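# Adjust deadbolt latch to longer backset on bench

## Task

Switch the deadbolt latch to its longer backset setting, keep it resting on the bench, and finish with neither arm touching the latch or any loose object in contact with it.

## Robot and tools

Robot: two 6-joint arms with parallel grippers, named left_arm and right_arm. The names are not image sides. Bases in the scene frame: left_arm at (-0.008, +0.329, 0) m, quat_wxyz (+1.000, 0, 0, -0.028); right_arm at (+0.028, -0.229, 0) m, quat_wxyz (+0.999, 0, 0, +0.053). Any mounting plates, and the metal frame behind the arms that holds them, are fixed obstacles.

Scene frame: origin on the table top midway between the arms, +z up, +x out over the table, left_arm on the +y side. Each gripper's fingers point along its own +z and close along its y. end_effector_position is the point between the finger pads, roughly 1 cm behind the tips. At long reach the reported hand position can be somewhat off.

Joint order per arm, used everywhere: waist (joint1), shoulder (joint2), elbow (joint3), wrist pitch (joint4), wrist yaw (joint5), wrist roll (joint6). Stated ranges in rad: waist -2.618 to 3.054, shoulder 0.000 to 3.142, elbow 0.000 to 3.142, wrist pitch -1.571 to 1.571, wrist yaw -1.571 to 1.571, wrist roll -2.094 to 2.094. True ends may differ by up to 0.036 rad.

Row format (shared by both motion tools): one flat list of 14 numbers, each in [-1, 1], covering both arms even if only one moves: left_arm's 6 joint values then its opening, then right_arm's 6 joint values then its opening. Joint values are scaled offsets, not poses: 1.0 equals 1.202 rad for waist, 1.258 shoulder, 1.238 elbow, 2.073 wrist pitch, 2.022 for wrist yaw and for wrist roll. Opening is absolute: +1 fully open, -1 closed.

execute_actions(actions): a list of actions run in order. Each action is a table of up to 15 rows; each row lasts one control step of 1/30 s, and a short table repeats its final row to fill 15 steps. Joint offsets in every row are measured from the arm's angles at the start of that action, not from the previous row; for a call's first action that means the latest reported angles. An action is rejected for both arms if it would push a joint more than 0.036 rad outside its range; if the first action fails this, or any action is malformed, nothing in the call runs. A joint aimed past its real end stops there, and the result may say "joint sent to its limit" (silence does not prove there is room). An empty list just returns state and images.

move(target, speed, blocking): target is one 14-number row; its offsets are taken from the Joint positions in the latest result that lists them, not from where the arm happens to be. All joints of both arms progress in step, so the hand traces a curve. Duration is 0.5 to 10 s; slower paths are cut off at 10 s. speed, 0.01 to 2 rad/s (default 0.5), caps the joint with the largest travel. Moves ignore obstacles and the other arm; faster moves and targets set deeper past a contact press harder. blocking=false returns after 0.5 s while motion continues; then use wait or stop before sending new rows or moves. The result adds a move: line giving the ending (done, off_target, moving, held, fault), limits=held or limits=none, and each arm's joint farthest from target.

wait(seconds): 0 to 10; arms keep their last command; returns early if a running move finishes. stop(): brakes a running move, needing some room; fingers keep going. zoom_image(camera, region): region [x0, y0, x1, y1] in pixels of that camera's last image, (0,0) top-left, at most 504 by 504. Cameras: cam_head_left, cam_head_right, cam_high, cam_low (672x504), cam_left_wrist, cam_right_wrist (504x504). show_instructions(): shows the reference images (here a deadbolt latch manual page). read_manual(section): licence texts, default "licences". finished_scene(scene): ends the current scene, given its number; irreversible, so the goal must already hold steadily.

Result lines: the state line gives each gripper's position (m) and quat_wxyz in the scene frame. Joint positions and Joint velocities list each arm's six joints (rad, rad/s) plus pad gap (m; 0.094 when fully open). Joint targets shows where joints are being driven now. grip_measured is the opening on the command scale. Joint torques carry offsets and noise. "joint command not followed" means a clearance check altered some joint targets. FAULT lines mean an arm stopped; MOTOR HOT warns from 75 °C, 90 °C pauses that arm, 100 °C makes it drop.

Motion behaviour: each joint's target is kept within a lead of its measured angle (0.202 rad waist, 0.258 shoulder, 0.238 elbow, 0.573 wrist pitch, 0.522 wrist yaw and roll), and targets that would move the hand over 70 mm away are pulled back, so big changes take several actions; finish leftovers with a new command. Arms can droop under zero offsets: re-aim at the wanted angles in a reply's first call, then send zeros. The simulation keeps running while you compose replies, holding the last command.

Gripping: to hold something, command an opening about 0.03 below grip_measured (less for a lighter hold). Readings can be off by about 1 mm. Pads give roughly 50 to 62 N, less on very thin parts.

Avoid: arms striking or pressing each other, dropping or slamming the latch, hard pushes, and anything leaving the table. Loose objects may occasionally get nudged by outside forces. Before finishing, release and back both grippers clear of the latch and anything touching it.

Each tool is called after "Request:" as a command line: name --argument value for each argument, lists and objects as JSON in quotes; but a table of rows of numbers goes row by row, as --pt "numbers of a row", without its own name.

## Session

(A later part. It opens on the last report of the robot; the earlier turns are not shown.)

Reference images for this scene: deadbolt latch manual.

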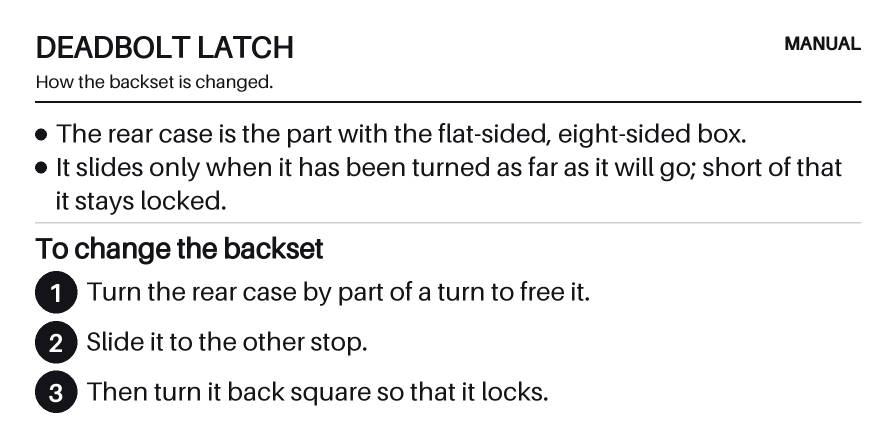

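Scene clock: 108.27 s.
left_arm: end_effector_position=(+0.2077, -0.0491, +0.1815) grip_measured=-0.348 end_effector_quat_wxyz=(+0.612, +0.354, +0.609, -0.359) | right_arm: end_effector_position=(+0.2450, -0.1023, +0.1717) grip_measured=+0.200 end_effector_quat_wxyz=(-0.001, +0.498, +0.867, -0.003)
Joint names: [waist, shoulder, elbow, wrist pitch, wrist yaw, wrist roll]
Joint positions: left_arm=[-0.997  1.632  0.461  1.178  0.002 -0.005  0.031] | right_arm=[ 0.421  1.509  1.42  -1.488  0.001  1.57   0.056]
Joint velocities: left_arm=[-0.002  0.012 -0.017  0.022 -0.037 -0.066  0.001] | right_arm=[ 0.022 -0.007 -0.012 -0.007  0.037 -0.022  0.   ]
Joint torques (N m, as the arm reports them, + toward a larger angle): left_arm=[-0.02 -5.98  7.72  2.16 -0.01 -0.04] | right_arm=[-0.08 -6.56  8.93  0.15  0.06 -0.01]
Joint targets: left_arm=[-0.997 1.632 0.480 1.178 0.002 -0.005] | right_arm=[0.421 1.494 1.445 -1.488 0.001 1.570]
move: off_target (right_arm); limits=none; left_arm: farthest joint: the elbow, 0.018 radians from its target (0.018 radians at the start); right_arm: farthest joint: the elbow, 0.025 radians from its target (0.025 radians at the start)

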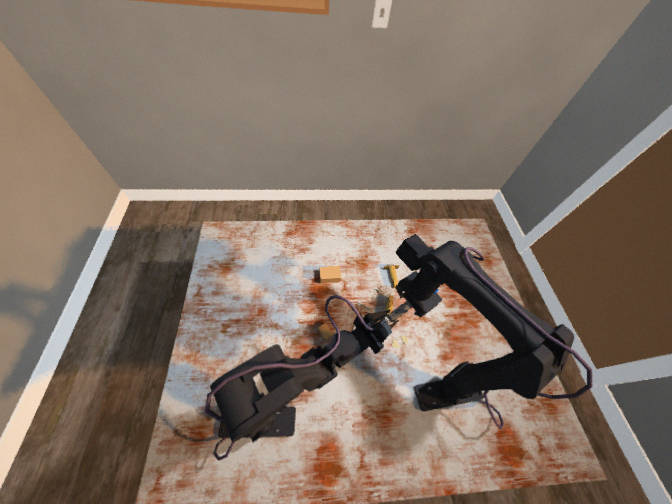

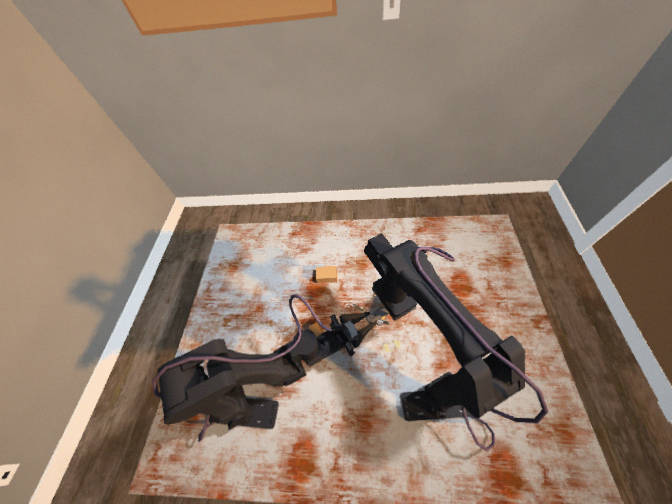

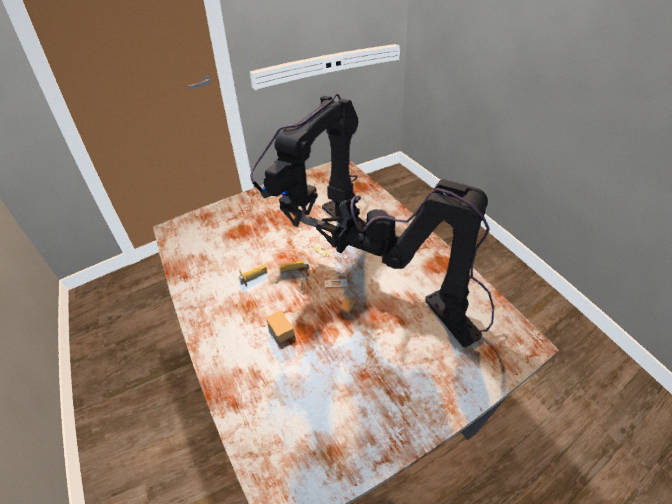

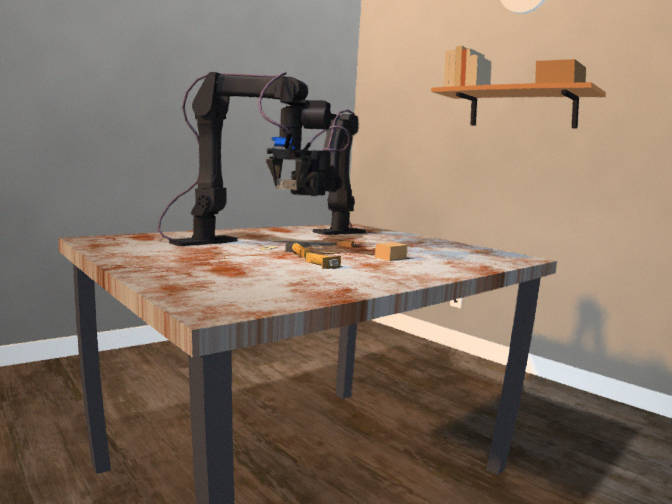

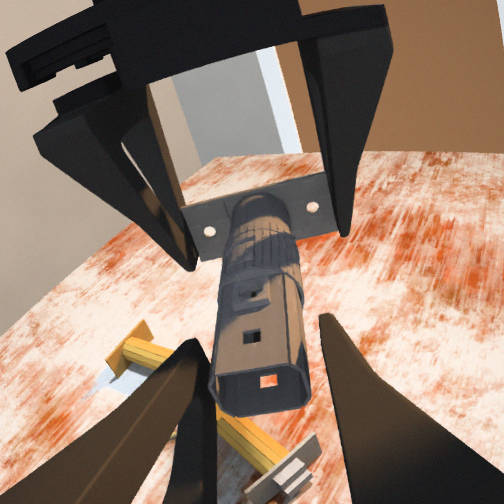

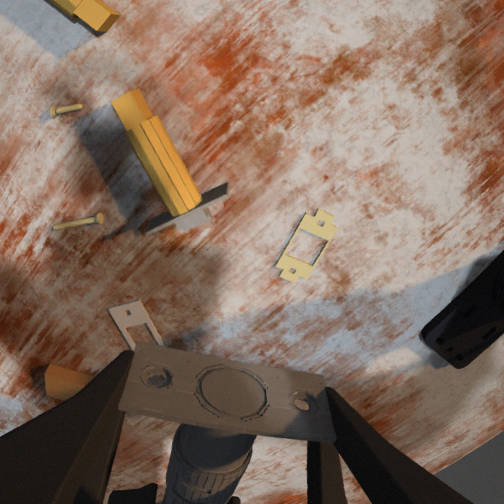

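Request:
move --target '[0,0,0.015,-0.013,0,0,-0.4, 0,-0.012,0.02,0,0,0,0.15]'

Request:
move --target '[0,0,0.015,0,0,0,-0.56, 0,-0.012,0.02,0,0,0,0.15]'

Scene clock: 113.97 s.
left_arm: end_effector_position=(+0.2077, -0.0491, +0.1791) grip_measured=-0.398 end_effector_quat_wxyz=(+0.609, +0.355, +0.612, -0.357) | right_arm: end_effector_position=(+0.2450, -0.1023, +0.1717) grip_measured=+0.200 end_effector_quat_wxyz=(-0.001, +0.498, +0.867, -0.003)
Joint names: [waist, shoulder, elbow, wrist pitch, wrist yaw, wrist roll]
Joint positions: left_arm=[-0.997  1.632  0.461  1.168  0.002 -0.005  0.028] | right_arm=[ 0.421  1.509  1.42  -1.488  0.001  1.57   0.056]
Joint velocities: left_arm=[-0.002  0.002  0.002 -0.007 -0.066  0.037  0.001] | right_arm=[-0.007  0.007 -0.012  0.022  0.022  0.066  0.   ]
Joint torques (N m, as the arm reports them, + toward a larger angle): left_arm=[-0.04 -5.95  7.73  1.98 -0.01 -0.05] | right_arm=[-0.06 -6.51  8.77  0.13  0.02  0.  ]
Joint targets: left_arm=[-0.997 1.632 0.480 1.151 0.002 -0.005] | right_arm=[0.421 1.494 1.445 -1.488 0.001 1.570]
move: off_target (right_arm); limits=none; left_arm: farthest joint: the elbow, 0.018 radians from its target (0.018 radians at the start); right_arm: farthest joint: the elbow, 0.025 radians from its target (0.025 radians at the start)

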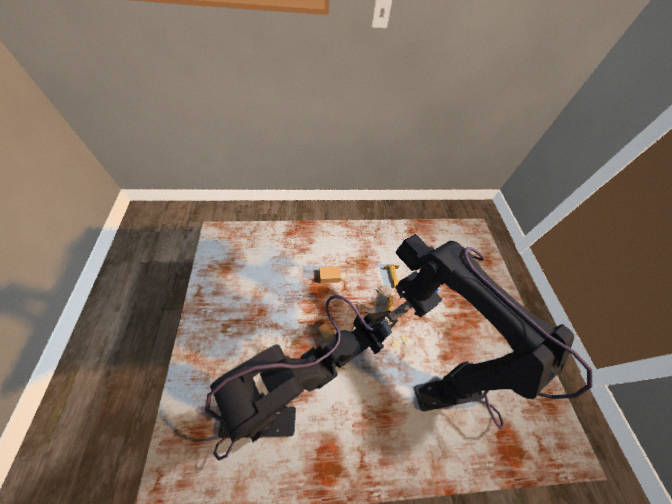

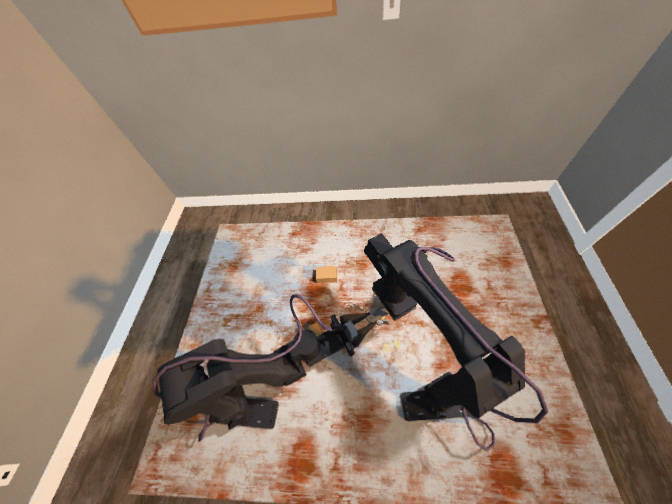

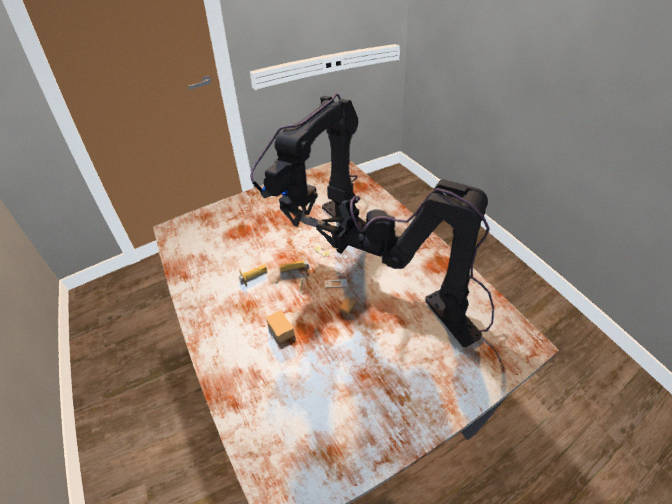

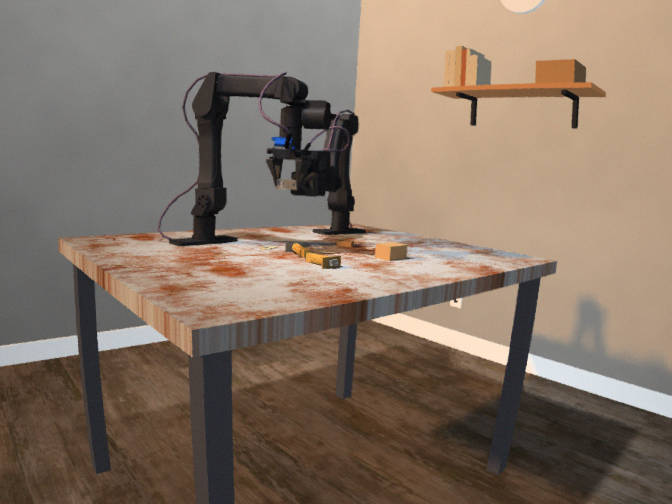

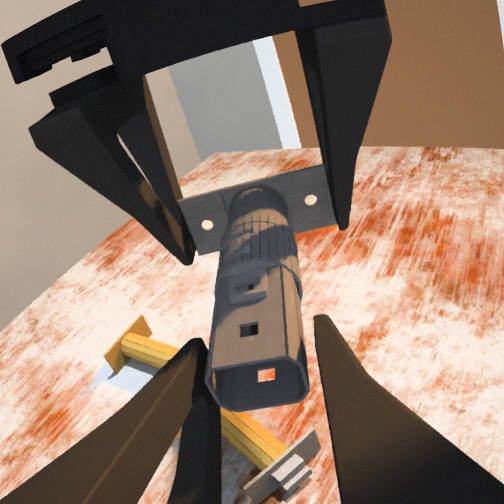

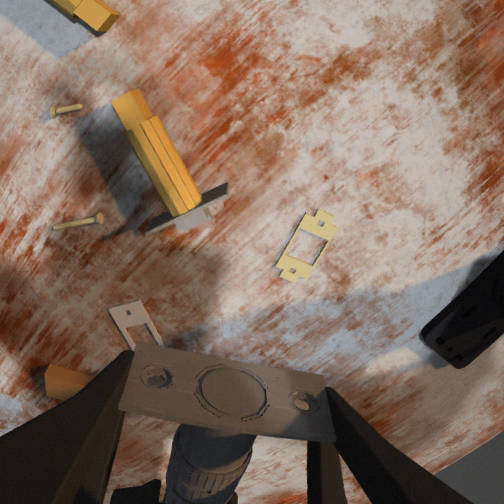

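Scene clock: 114.67 s.
left_arm: end_effector_position=(+0.2079, -0.0490, +0.1791) grip_measured=-0.544 end_effector_quat_wxyz=(+0.609, +0.355, +0.613, -0.357) | right_arm: end_effector_position=(+0.2449, -0.1024, +0.1717) grip_measured=+0.200 end_effector_quat_wxyz=(-0.001, +0.498, +0.867, -0.003)
Joint names: [waist, shoulder, elbow, wrist pitch, wrist yaw, wrist roll]
Joint positions: left_arm=[-0.997  1.632  0.461  1.168  0.001 -0.005  0.021] | right_arm=[ 0.421  1.509  1.42  -1.488  0.001  1.57   0.056]
Joint velocities: left_arm=[ 0.007 -0.017 -0.022 -0.022 -0.022  0.051 -0.001] | right_arm=[-0.002  0.002  0.002 -0.022 -0.007 -0.022 -0.   ]
Joint torques (N m, as the arm reports them, + toward a larger angle): left_arm=[-0.02 -6.    7.74  2.16 -0.01 -0.04] | right_arm=[-0.02 -6.46  8.8   0.11 -0.03  0.06]
Joint targets: left_arm=[-0.997 1.632 0.480 1.168 0.002 -0.005] | right_arm=[0.421 1.494 1.445 -1.488 0.001 1.570]
move: off_target (right_arm); limits=none; left_arm: farthest joint: the elbow, 0.018 radians from its target (0.018 radians at the start); right_arm: farthest joint: the elbow, 0.025 radians from its target (0.025 radians at the start)

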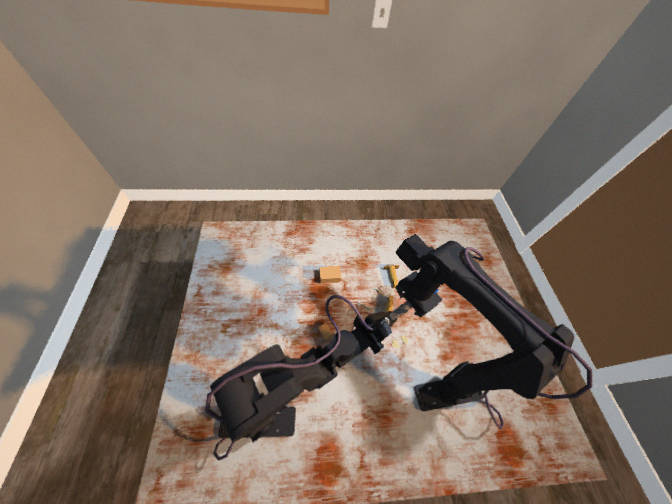

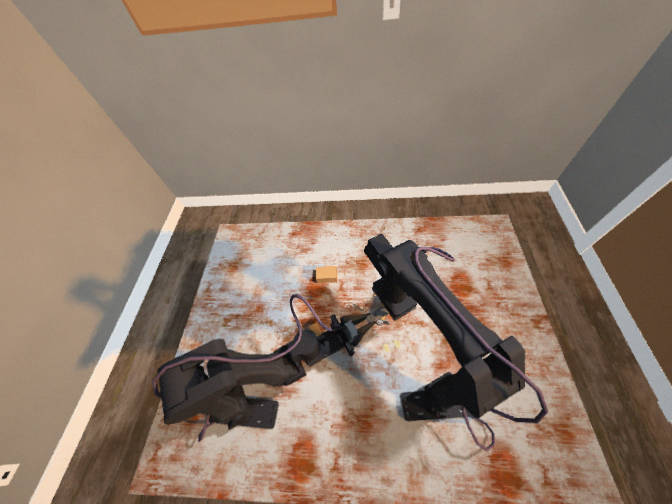

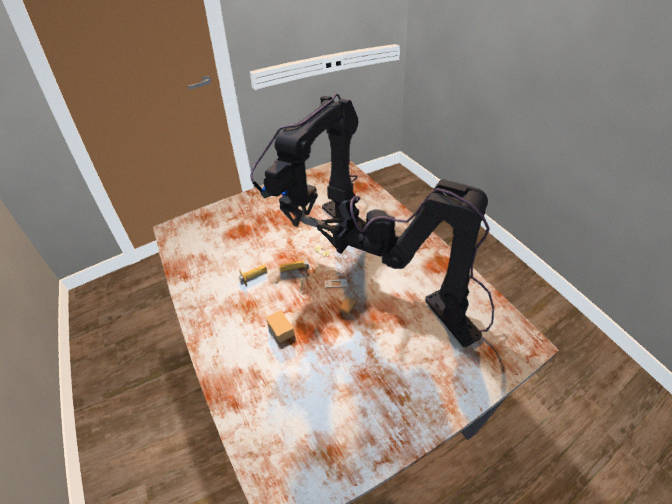

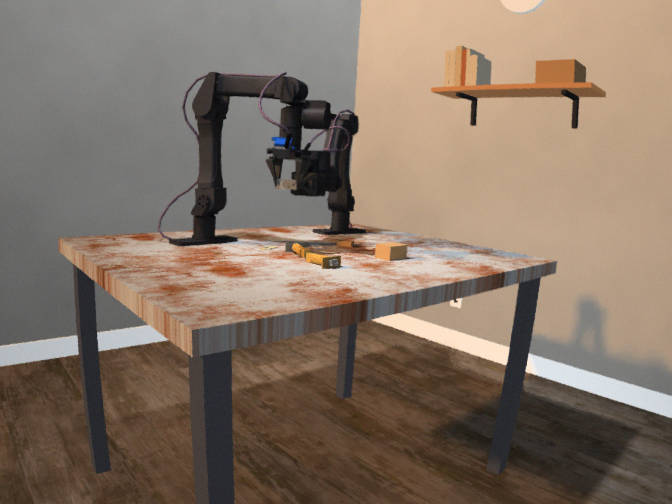

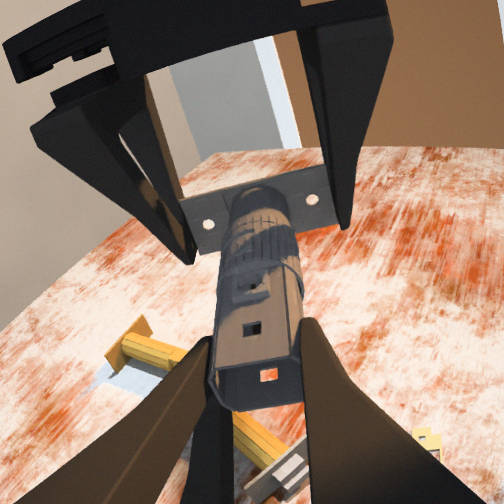

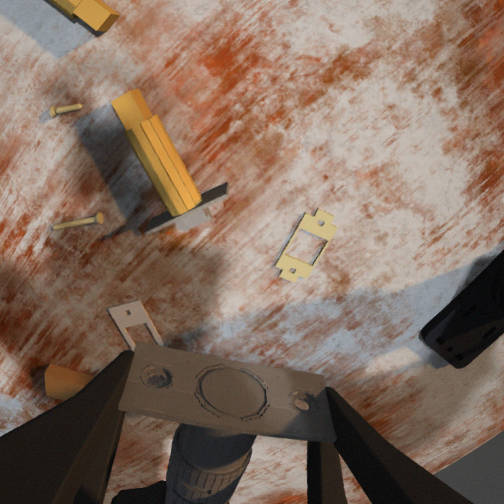

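Good. Test twist.

Request:
move --target '[0,0,0.015,0,0,0.05,-0.59, 0,-0.012,0.02,0,0,0,0.15]' --speed 0.2

Scene clock: 119.40 s.
left_arm: end_effector_position=(+0.2080, -0.0490, +0.1791) grip_measured=-0.550 end_effector_quat_wxyz=(+0.624, +0.381, +0.597, -0.330) | right_arm: end_effector_position=(+0.2449, -0.1024, +0.1717) grip_measured=+0.200 end_effector_quat_wxyz=(-0.001, +0.498, +0.867, -0.003)
Joint names: [waist, shoulder, elbow, wrist pitch, wrist yaw, wrist roll]
Joint positions: left_arm=[-0.997  1.632  0.461  1.168  0.001  0.082  0.021] | right_arm=[ 0.421  1.509  1.42  -1.488  0.001  1.57   0.056]
Joint velocities: left_arm=[ 0.007 -0.002 -0.022  0.007  0.022 -0.007 -0.001] | right_arm=[ 0.002  0.002  0.002 -0.11  -0.066  0.007 -0.   ]
Joint torques (N m, as the arm reports them, + toward a larger angle): left_arm=[ 0.   -6.    7.71  2.16 -0.01  0.08] | right_arm=[ 0.08 -6.41  8.73  0.13 -0.03  0.02]
Joint targets: left_arm=[-0.997 1.632 0.480 1.168 0.001 0.096] | right_arm=[0.421 1.494 1.445 -1.488 0.001 1.570]
move: off_target (right_arm); limits=none; left_arm: farthest joint: the elbow, 0.018 radians from its target (0.018 radians at the start); right_arm: farthest joint: the elbow, 0.025 radians from its target (0.025 radians at the start)

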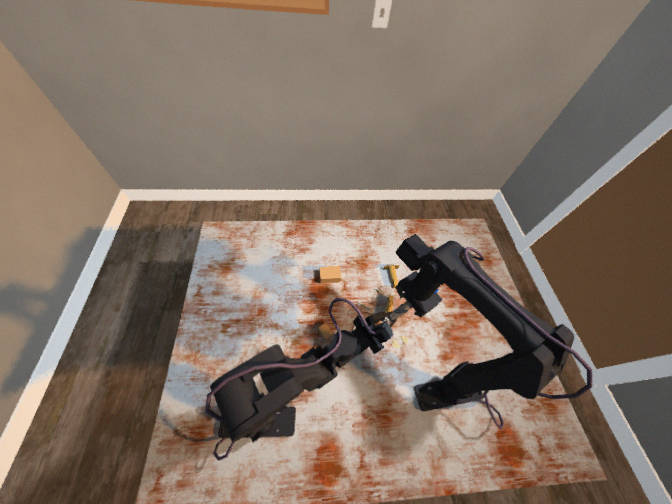

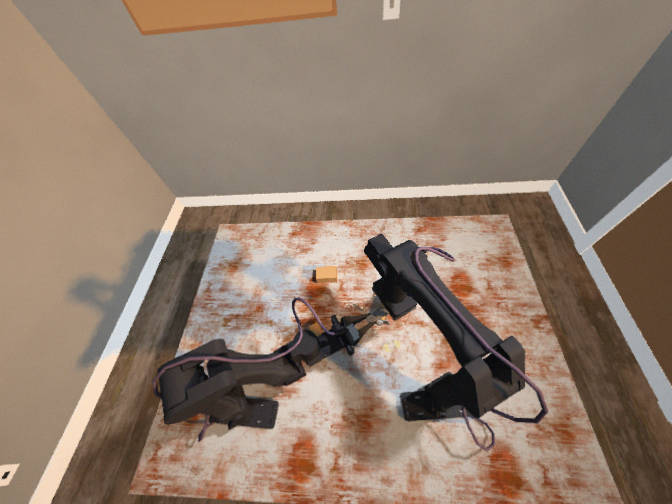

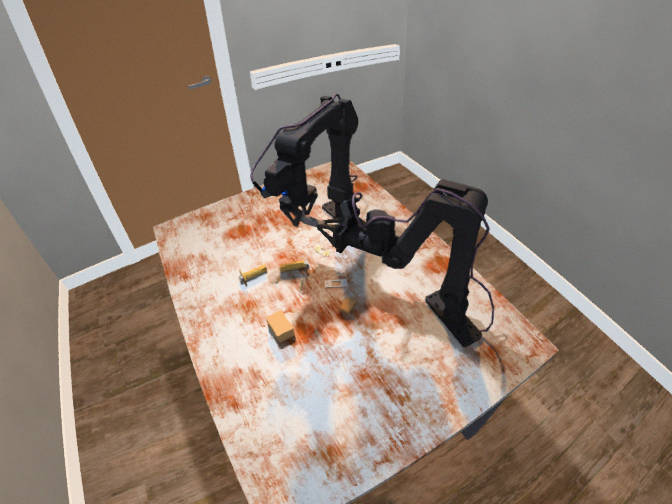

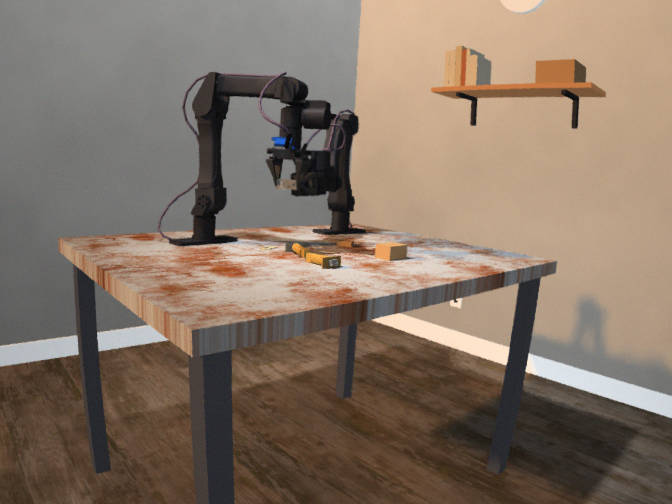

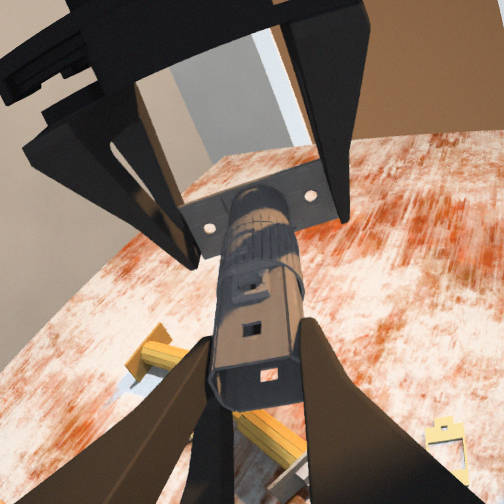

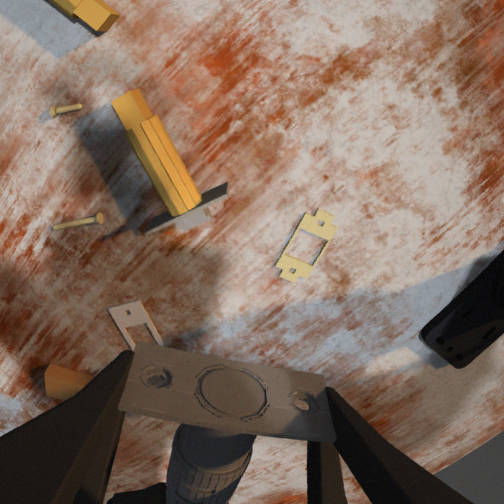

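Request:
move --target '[0,0,0.015,0,0,0.2,-0.59, 0,-0.012,0.02,0,0,0,0.15]' --speed 0.5

Request:
execute_actions --actions '[[[0,0,0.015,0,0,0.045,-0.59,0,-0.012,0.02,0,0,0,0.15]],[[0,0,0.015,0,0,0.045,-0.59,0,-0.012,0.02,0,0,0,0.15]],[[0,0,0.015,0,0,0.045,-0.59,0,-0.012,0.02,0,0,0,0.15]],[[0,0,0.015,0,0,0.045,-0.59,0,-0.012,0.02,0,0,0,0.15]],[[0,0,0.015,0,0,0.045,-0.59,0,-0.012,0.02,0,0,0,0.15]]]'

Scene clock: 129.57 s.
left_arm: end_effector_position=(+0.2086, -0.0486, +0.1791) grip_measured=-0.551 end_effector_quat_wxyz=(+0.677, +0.490, +0.511, -0.200) | right_arm: end_effector_position=(+0.2449, -0.1024, +0.1717) grip_measured=+0.200 end_effector_quat_wxyz=(-0.001, +0.498, +0.867, -0.003)
Joint names: [waist, shoulder, elbow, wrist pitch, wrist yaw, wrist roll]
Joint positions: left_arm=[-0.997  1.632  0.461  1.168 -0.003  0.477  0.021] | right_arm=[ 0.421  1.509  1.42  -1.488  0.001  1.57   0.056]
Joint velocities: left_arm=[-0.007 -0.002 -0.002 -0.022 -0.022  0.007  0.   ] | right_arm=[-0.007 -0.002 -0.007  0.007 -0.022  0.095  0.001]
Joint torques (N m, as the arm reports them, + toward a larger angle): left_arm=[ 0.   -5.98  7.72  2.17  0.02  0.05] | right_arm=[-0.14 -6.43  8.96  0.1   0.02 -0.01]
Joint targets: left_arm=[-0.997 1.632 0.480 1.168 0.001 0.487] | right_arm=[0.421 1.494 1.445 -1.488 0.001 1.570]
move: off_target (right_arm); limits=none; left_arm: farthest joint: the elbow, 0.018 radians from its target (0.018 radians at the start); right_arm: farthest joint: the elbow, 0.025 radians from its target (0.025 radians at the start)

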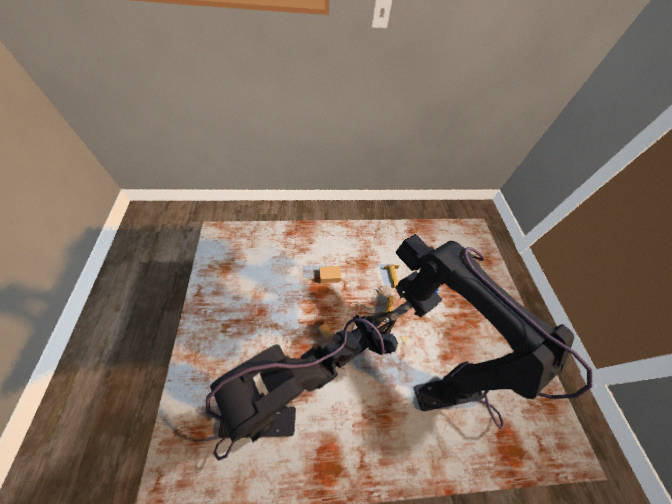

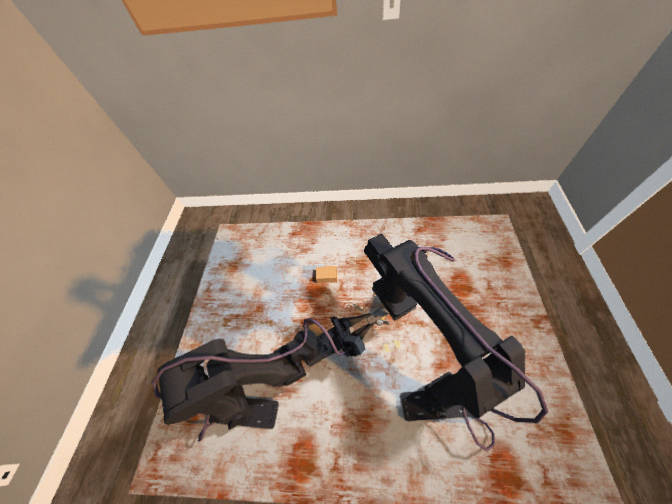

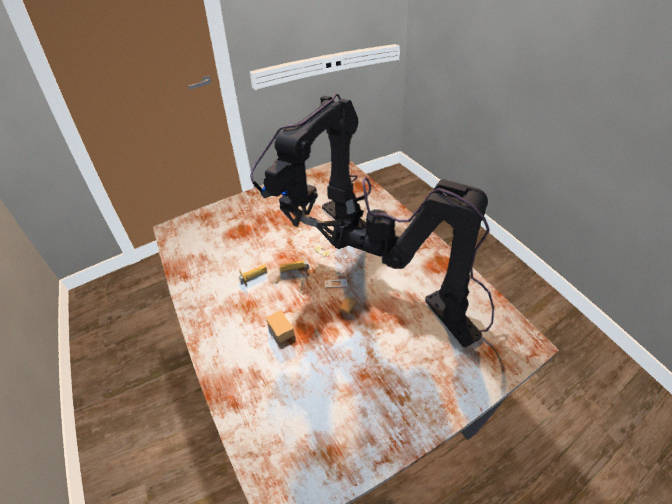

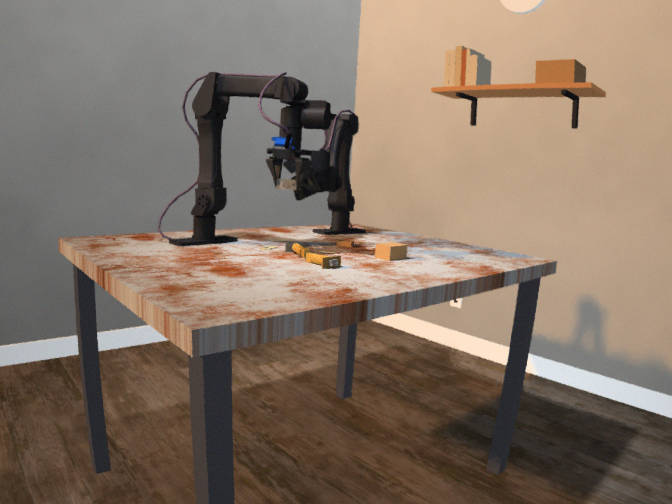

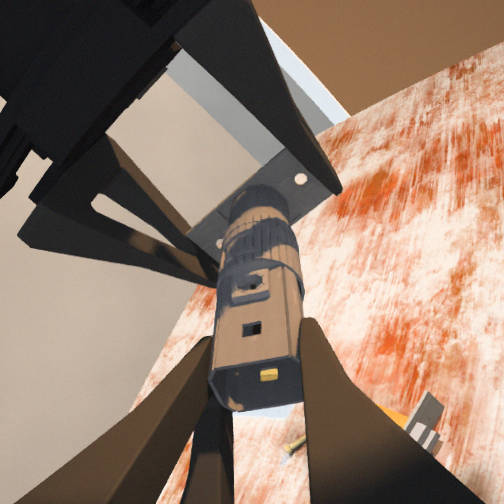

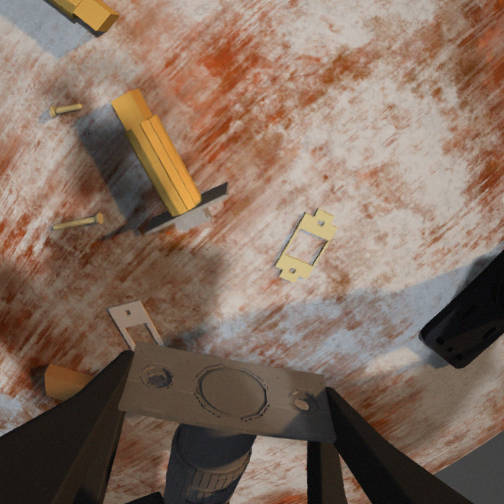

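Scene clock: 132.07 s.
left_arm: end_effector_position=(+0.2094, -0.0481, +0.1793) grip_measured=-0.551 end_effector_quat_wxyz=(+0.703, +0.575, +0.413, -0.069) | right_arm: end_effector_position=(+0.2449, -0.1024, +0.1717) grip_measured=+0.200 end_effector_quat_wxyz=(-0.001, +0.498, +0.867, -0.003)
Joint names: [waist, shoulder, elbow, wrist pitch, wrist yaw, wrist roll]
Joint positions: left_arm=[-0.997  1.632  0.461  1.169 -0.009  0.851  0.021] | right_arm=[ 0.421  1.509  1.42  -1.488  0.001  1.57   0.056]
Joint velocities: left_arm=[-0.007 -0.007  0.012  0.066  0.022 -0.022 -0.   ] | right_arm=[ 0.002  0.002  0.007 -0.066 -0.051 -0.022  0.001]
Joint torques (N m, as the arm reports them, + toward a larger angle): left_arm=[-0.04 -5.99  7.7   2.15  0.01  0.26] | right_arm=[ 0.01 -6.55  8.83  0.13  0.02  0.01]
Joint targets: left_arm=[-0.997 1.632 0.480 1.169 -0.006 0.884] | right_arm=[0.421 1.494 1.445 -1.488 0.001 1.570]

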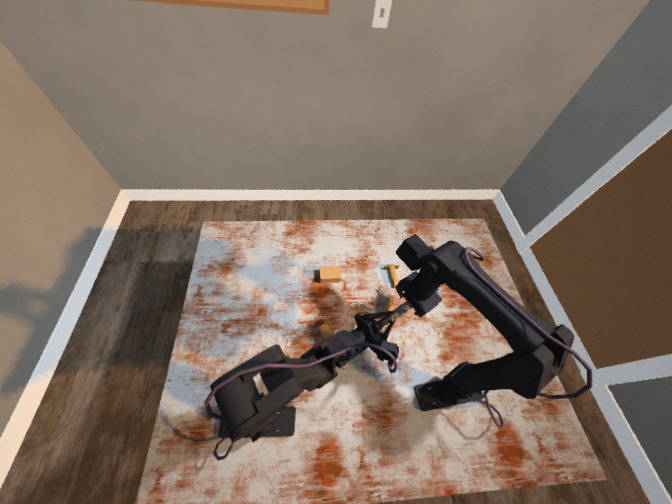

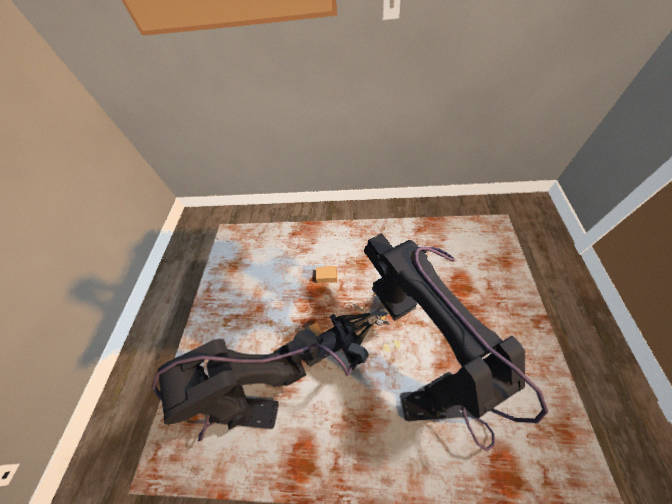

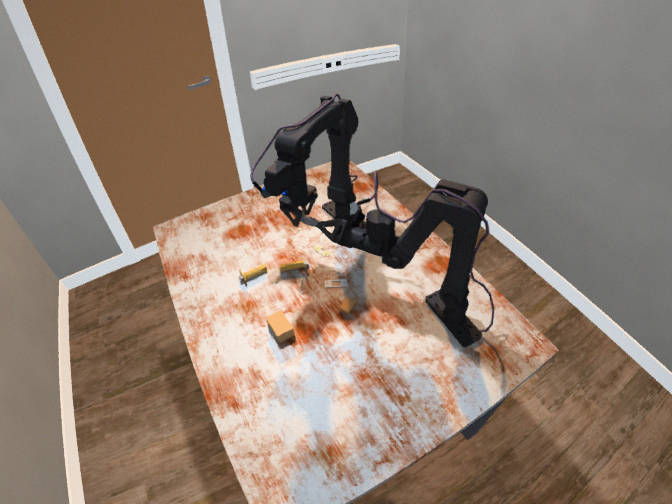

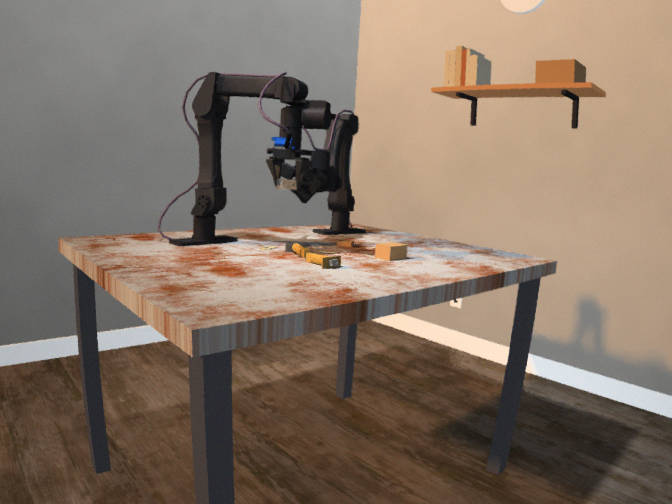

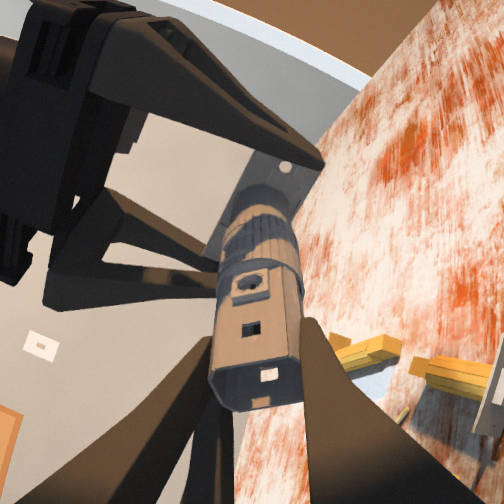

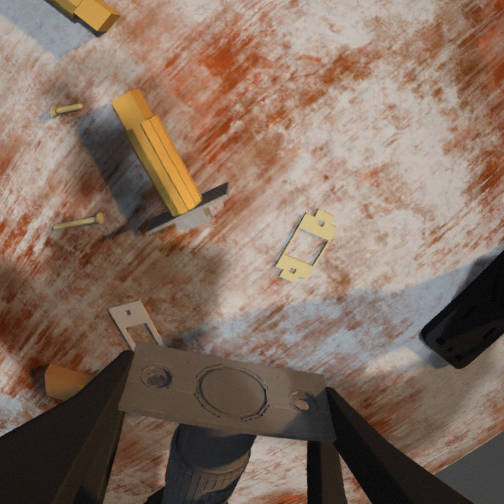

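Stop reached at ~0.85. Pull.

Request:
move --target '[0,0,0.015,0,0,0.012,-0.59, -0.055,-0.012,0.02,0,0.07,-0.02,0.15]' --speed 0.1

Scene clock: 136.57 s.
left_arm: end_effector_position=(+0.2099, -0.0490, +0.1797) grip_measured=-0.551 end_effector_quat_wxyz=(+0.703, +0.575, +0.413, -0.069) | right_arm: end_effector_position=(+0.2511, -0.1128, +0.1717) grip_measured=+0.200 end_effector_quat_wxyz=(+0.009, +0.497, +0.868, -0.008)
Joint names: [waist, shoulder, elbow, wrist pitch, wrist yaw, wrist roll]
Joint positions: left_arm=[-0.997  1.632  0.466  1.163 -0.009  0.85   0.021] | right_arm=[ 0.389  1.509  1.42  -1.487  0.024  1.535  0.056]
Joint velocities: left_arm=[-0.002  0.007  0.007 -0.022 -0.037  0.066 -0.   ] | right_arm=[ 0.012  0.002 -0.017  0.081 -0.022  0.022 -0.001]
Joint torques (N m, as the arm reports them, + toward a larger angle): left_arm=[-0.05 -6.03  7.4   2.2   0.    0.19] | right_arm=[-2.47 -6.28  8.89  0.14  1.11  0.  ]
Joint targets: left_arm=[-0.997 1.632 0.480 1.169 -0.009 0.875] | right_arm=[0.355 1.494 1.445 -1.488 0.142 1.529]
move: off_target (left_arm, right_arm); limits=none; left_arm: farthest joint: the wrist roll, 0.026 radians from its target (0.024 radians at the start); right_arm: farthest joint: the wrist yaw, 0.119 radians from its target (0.141 radians at the start)

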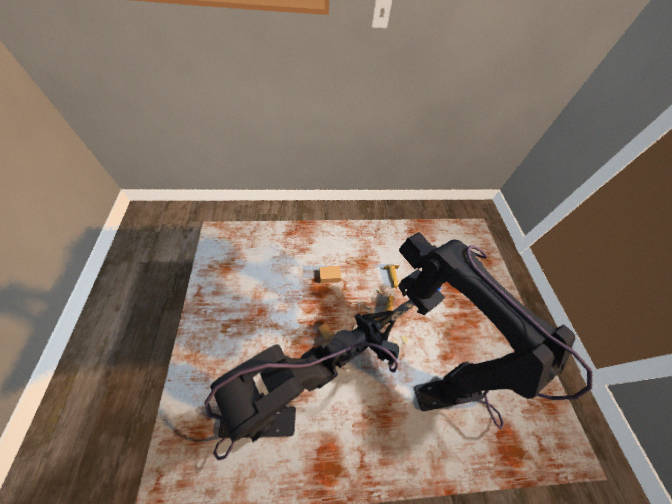

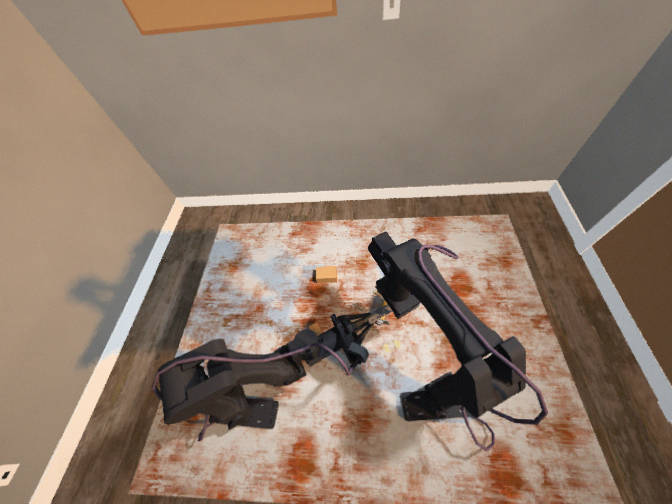

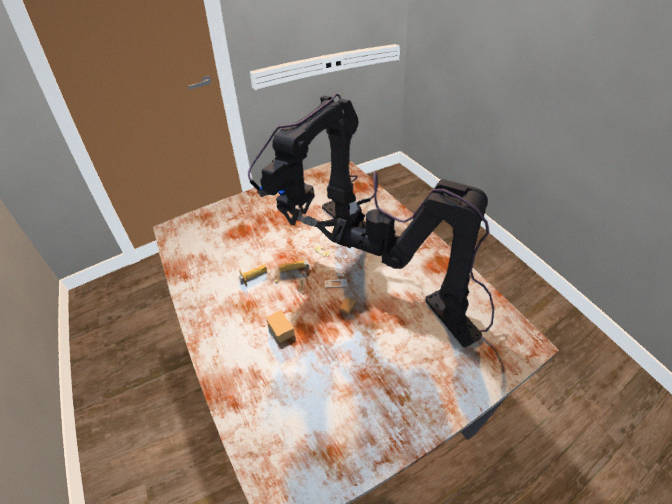

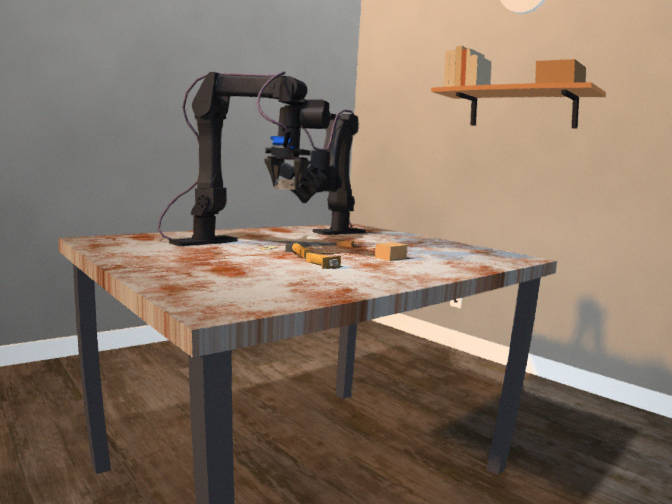

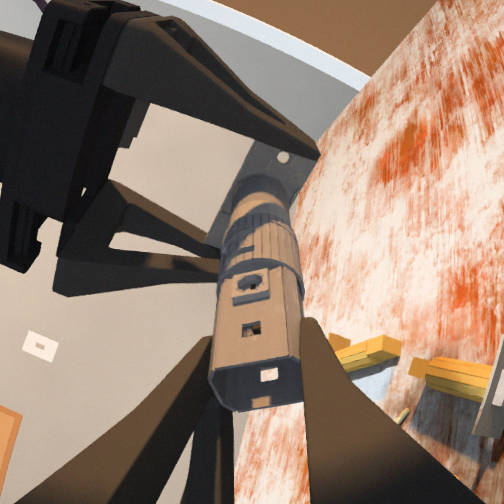

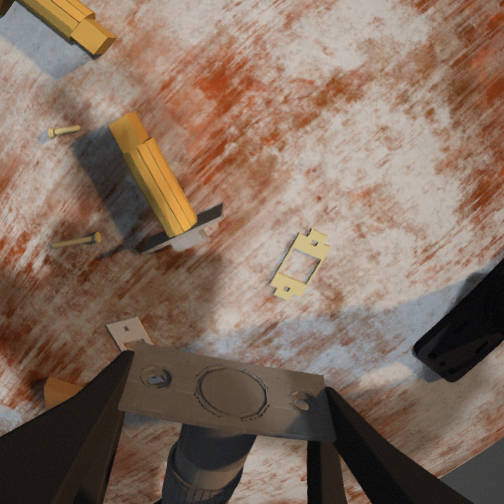

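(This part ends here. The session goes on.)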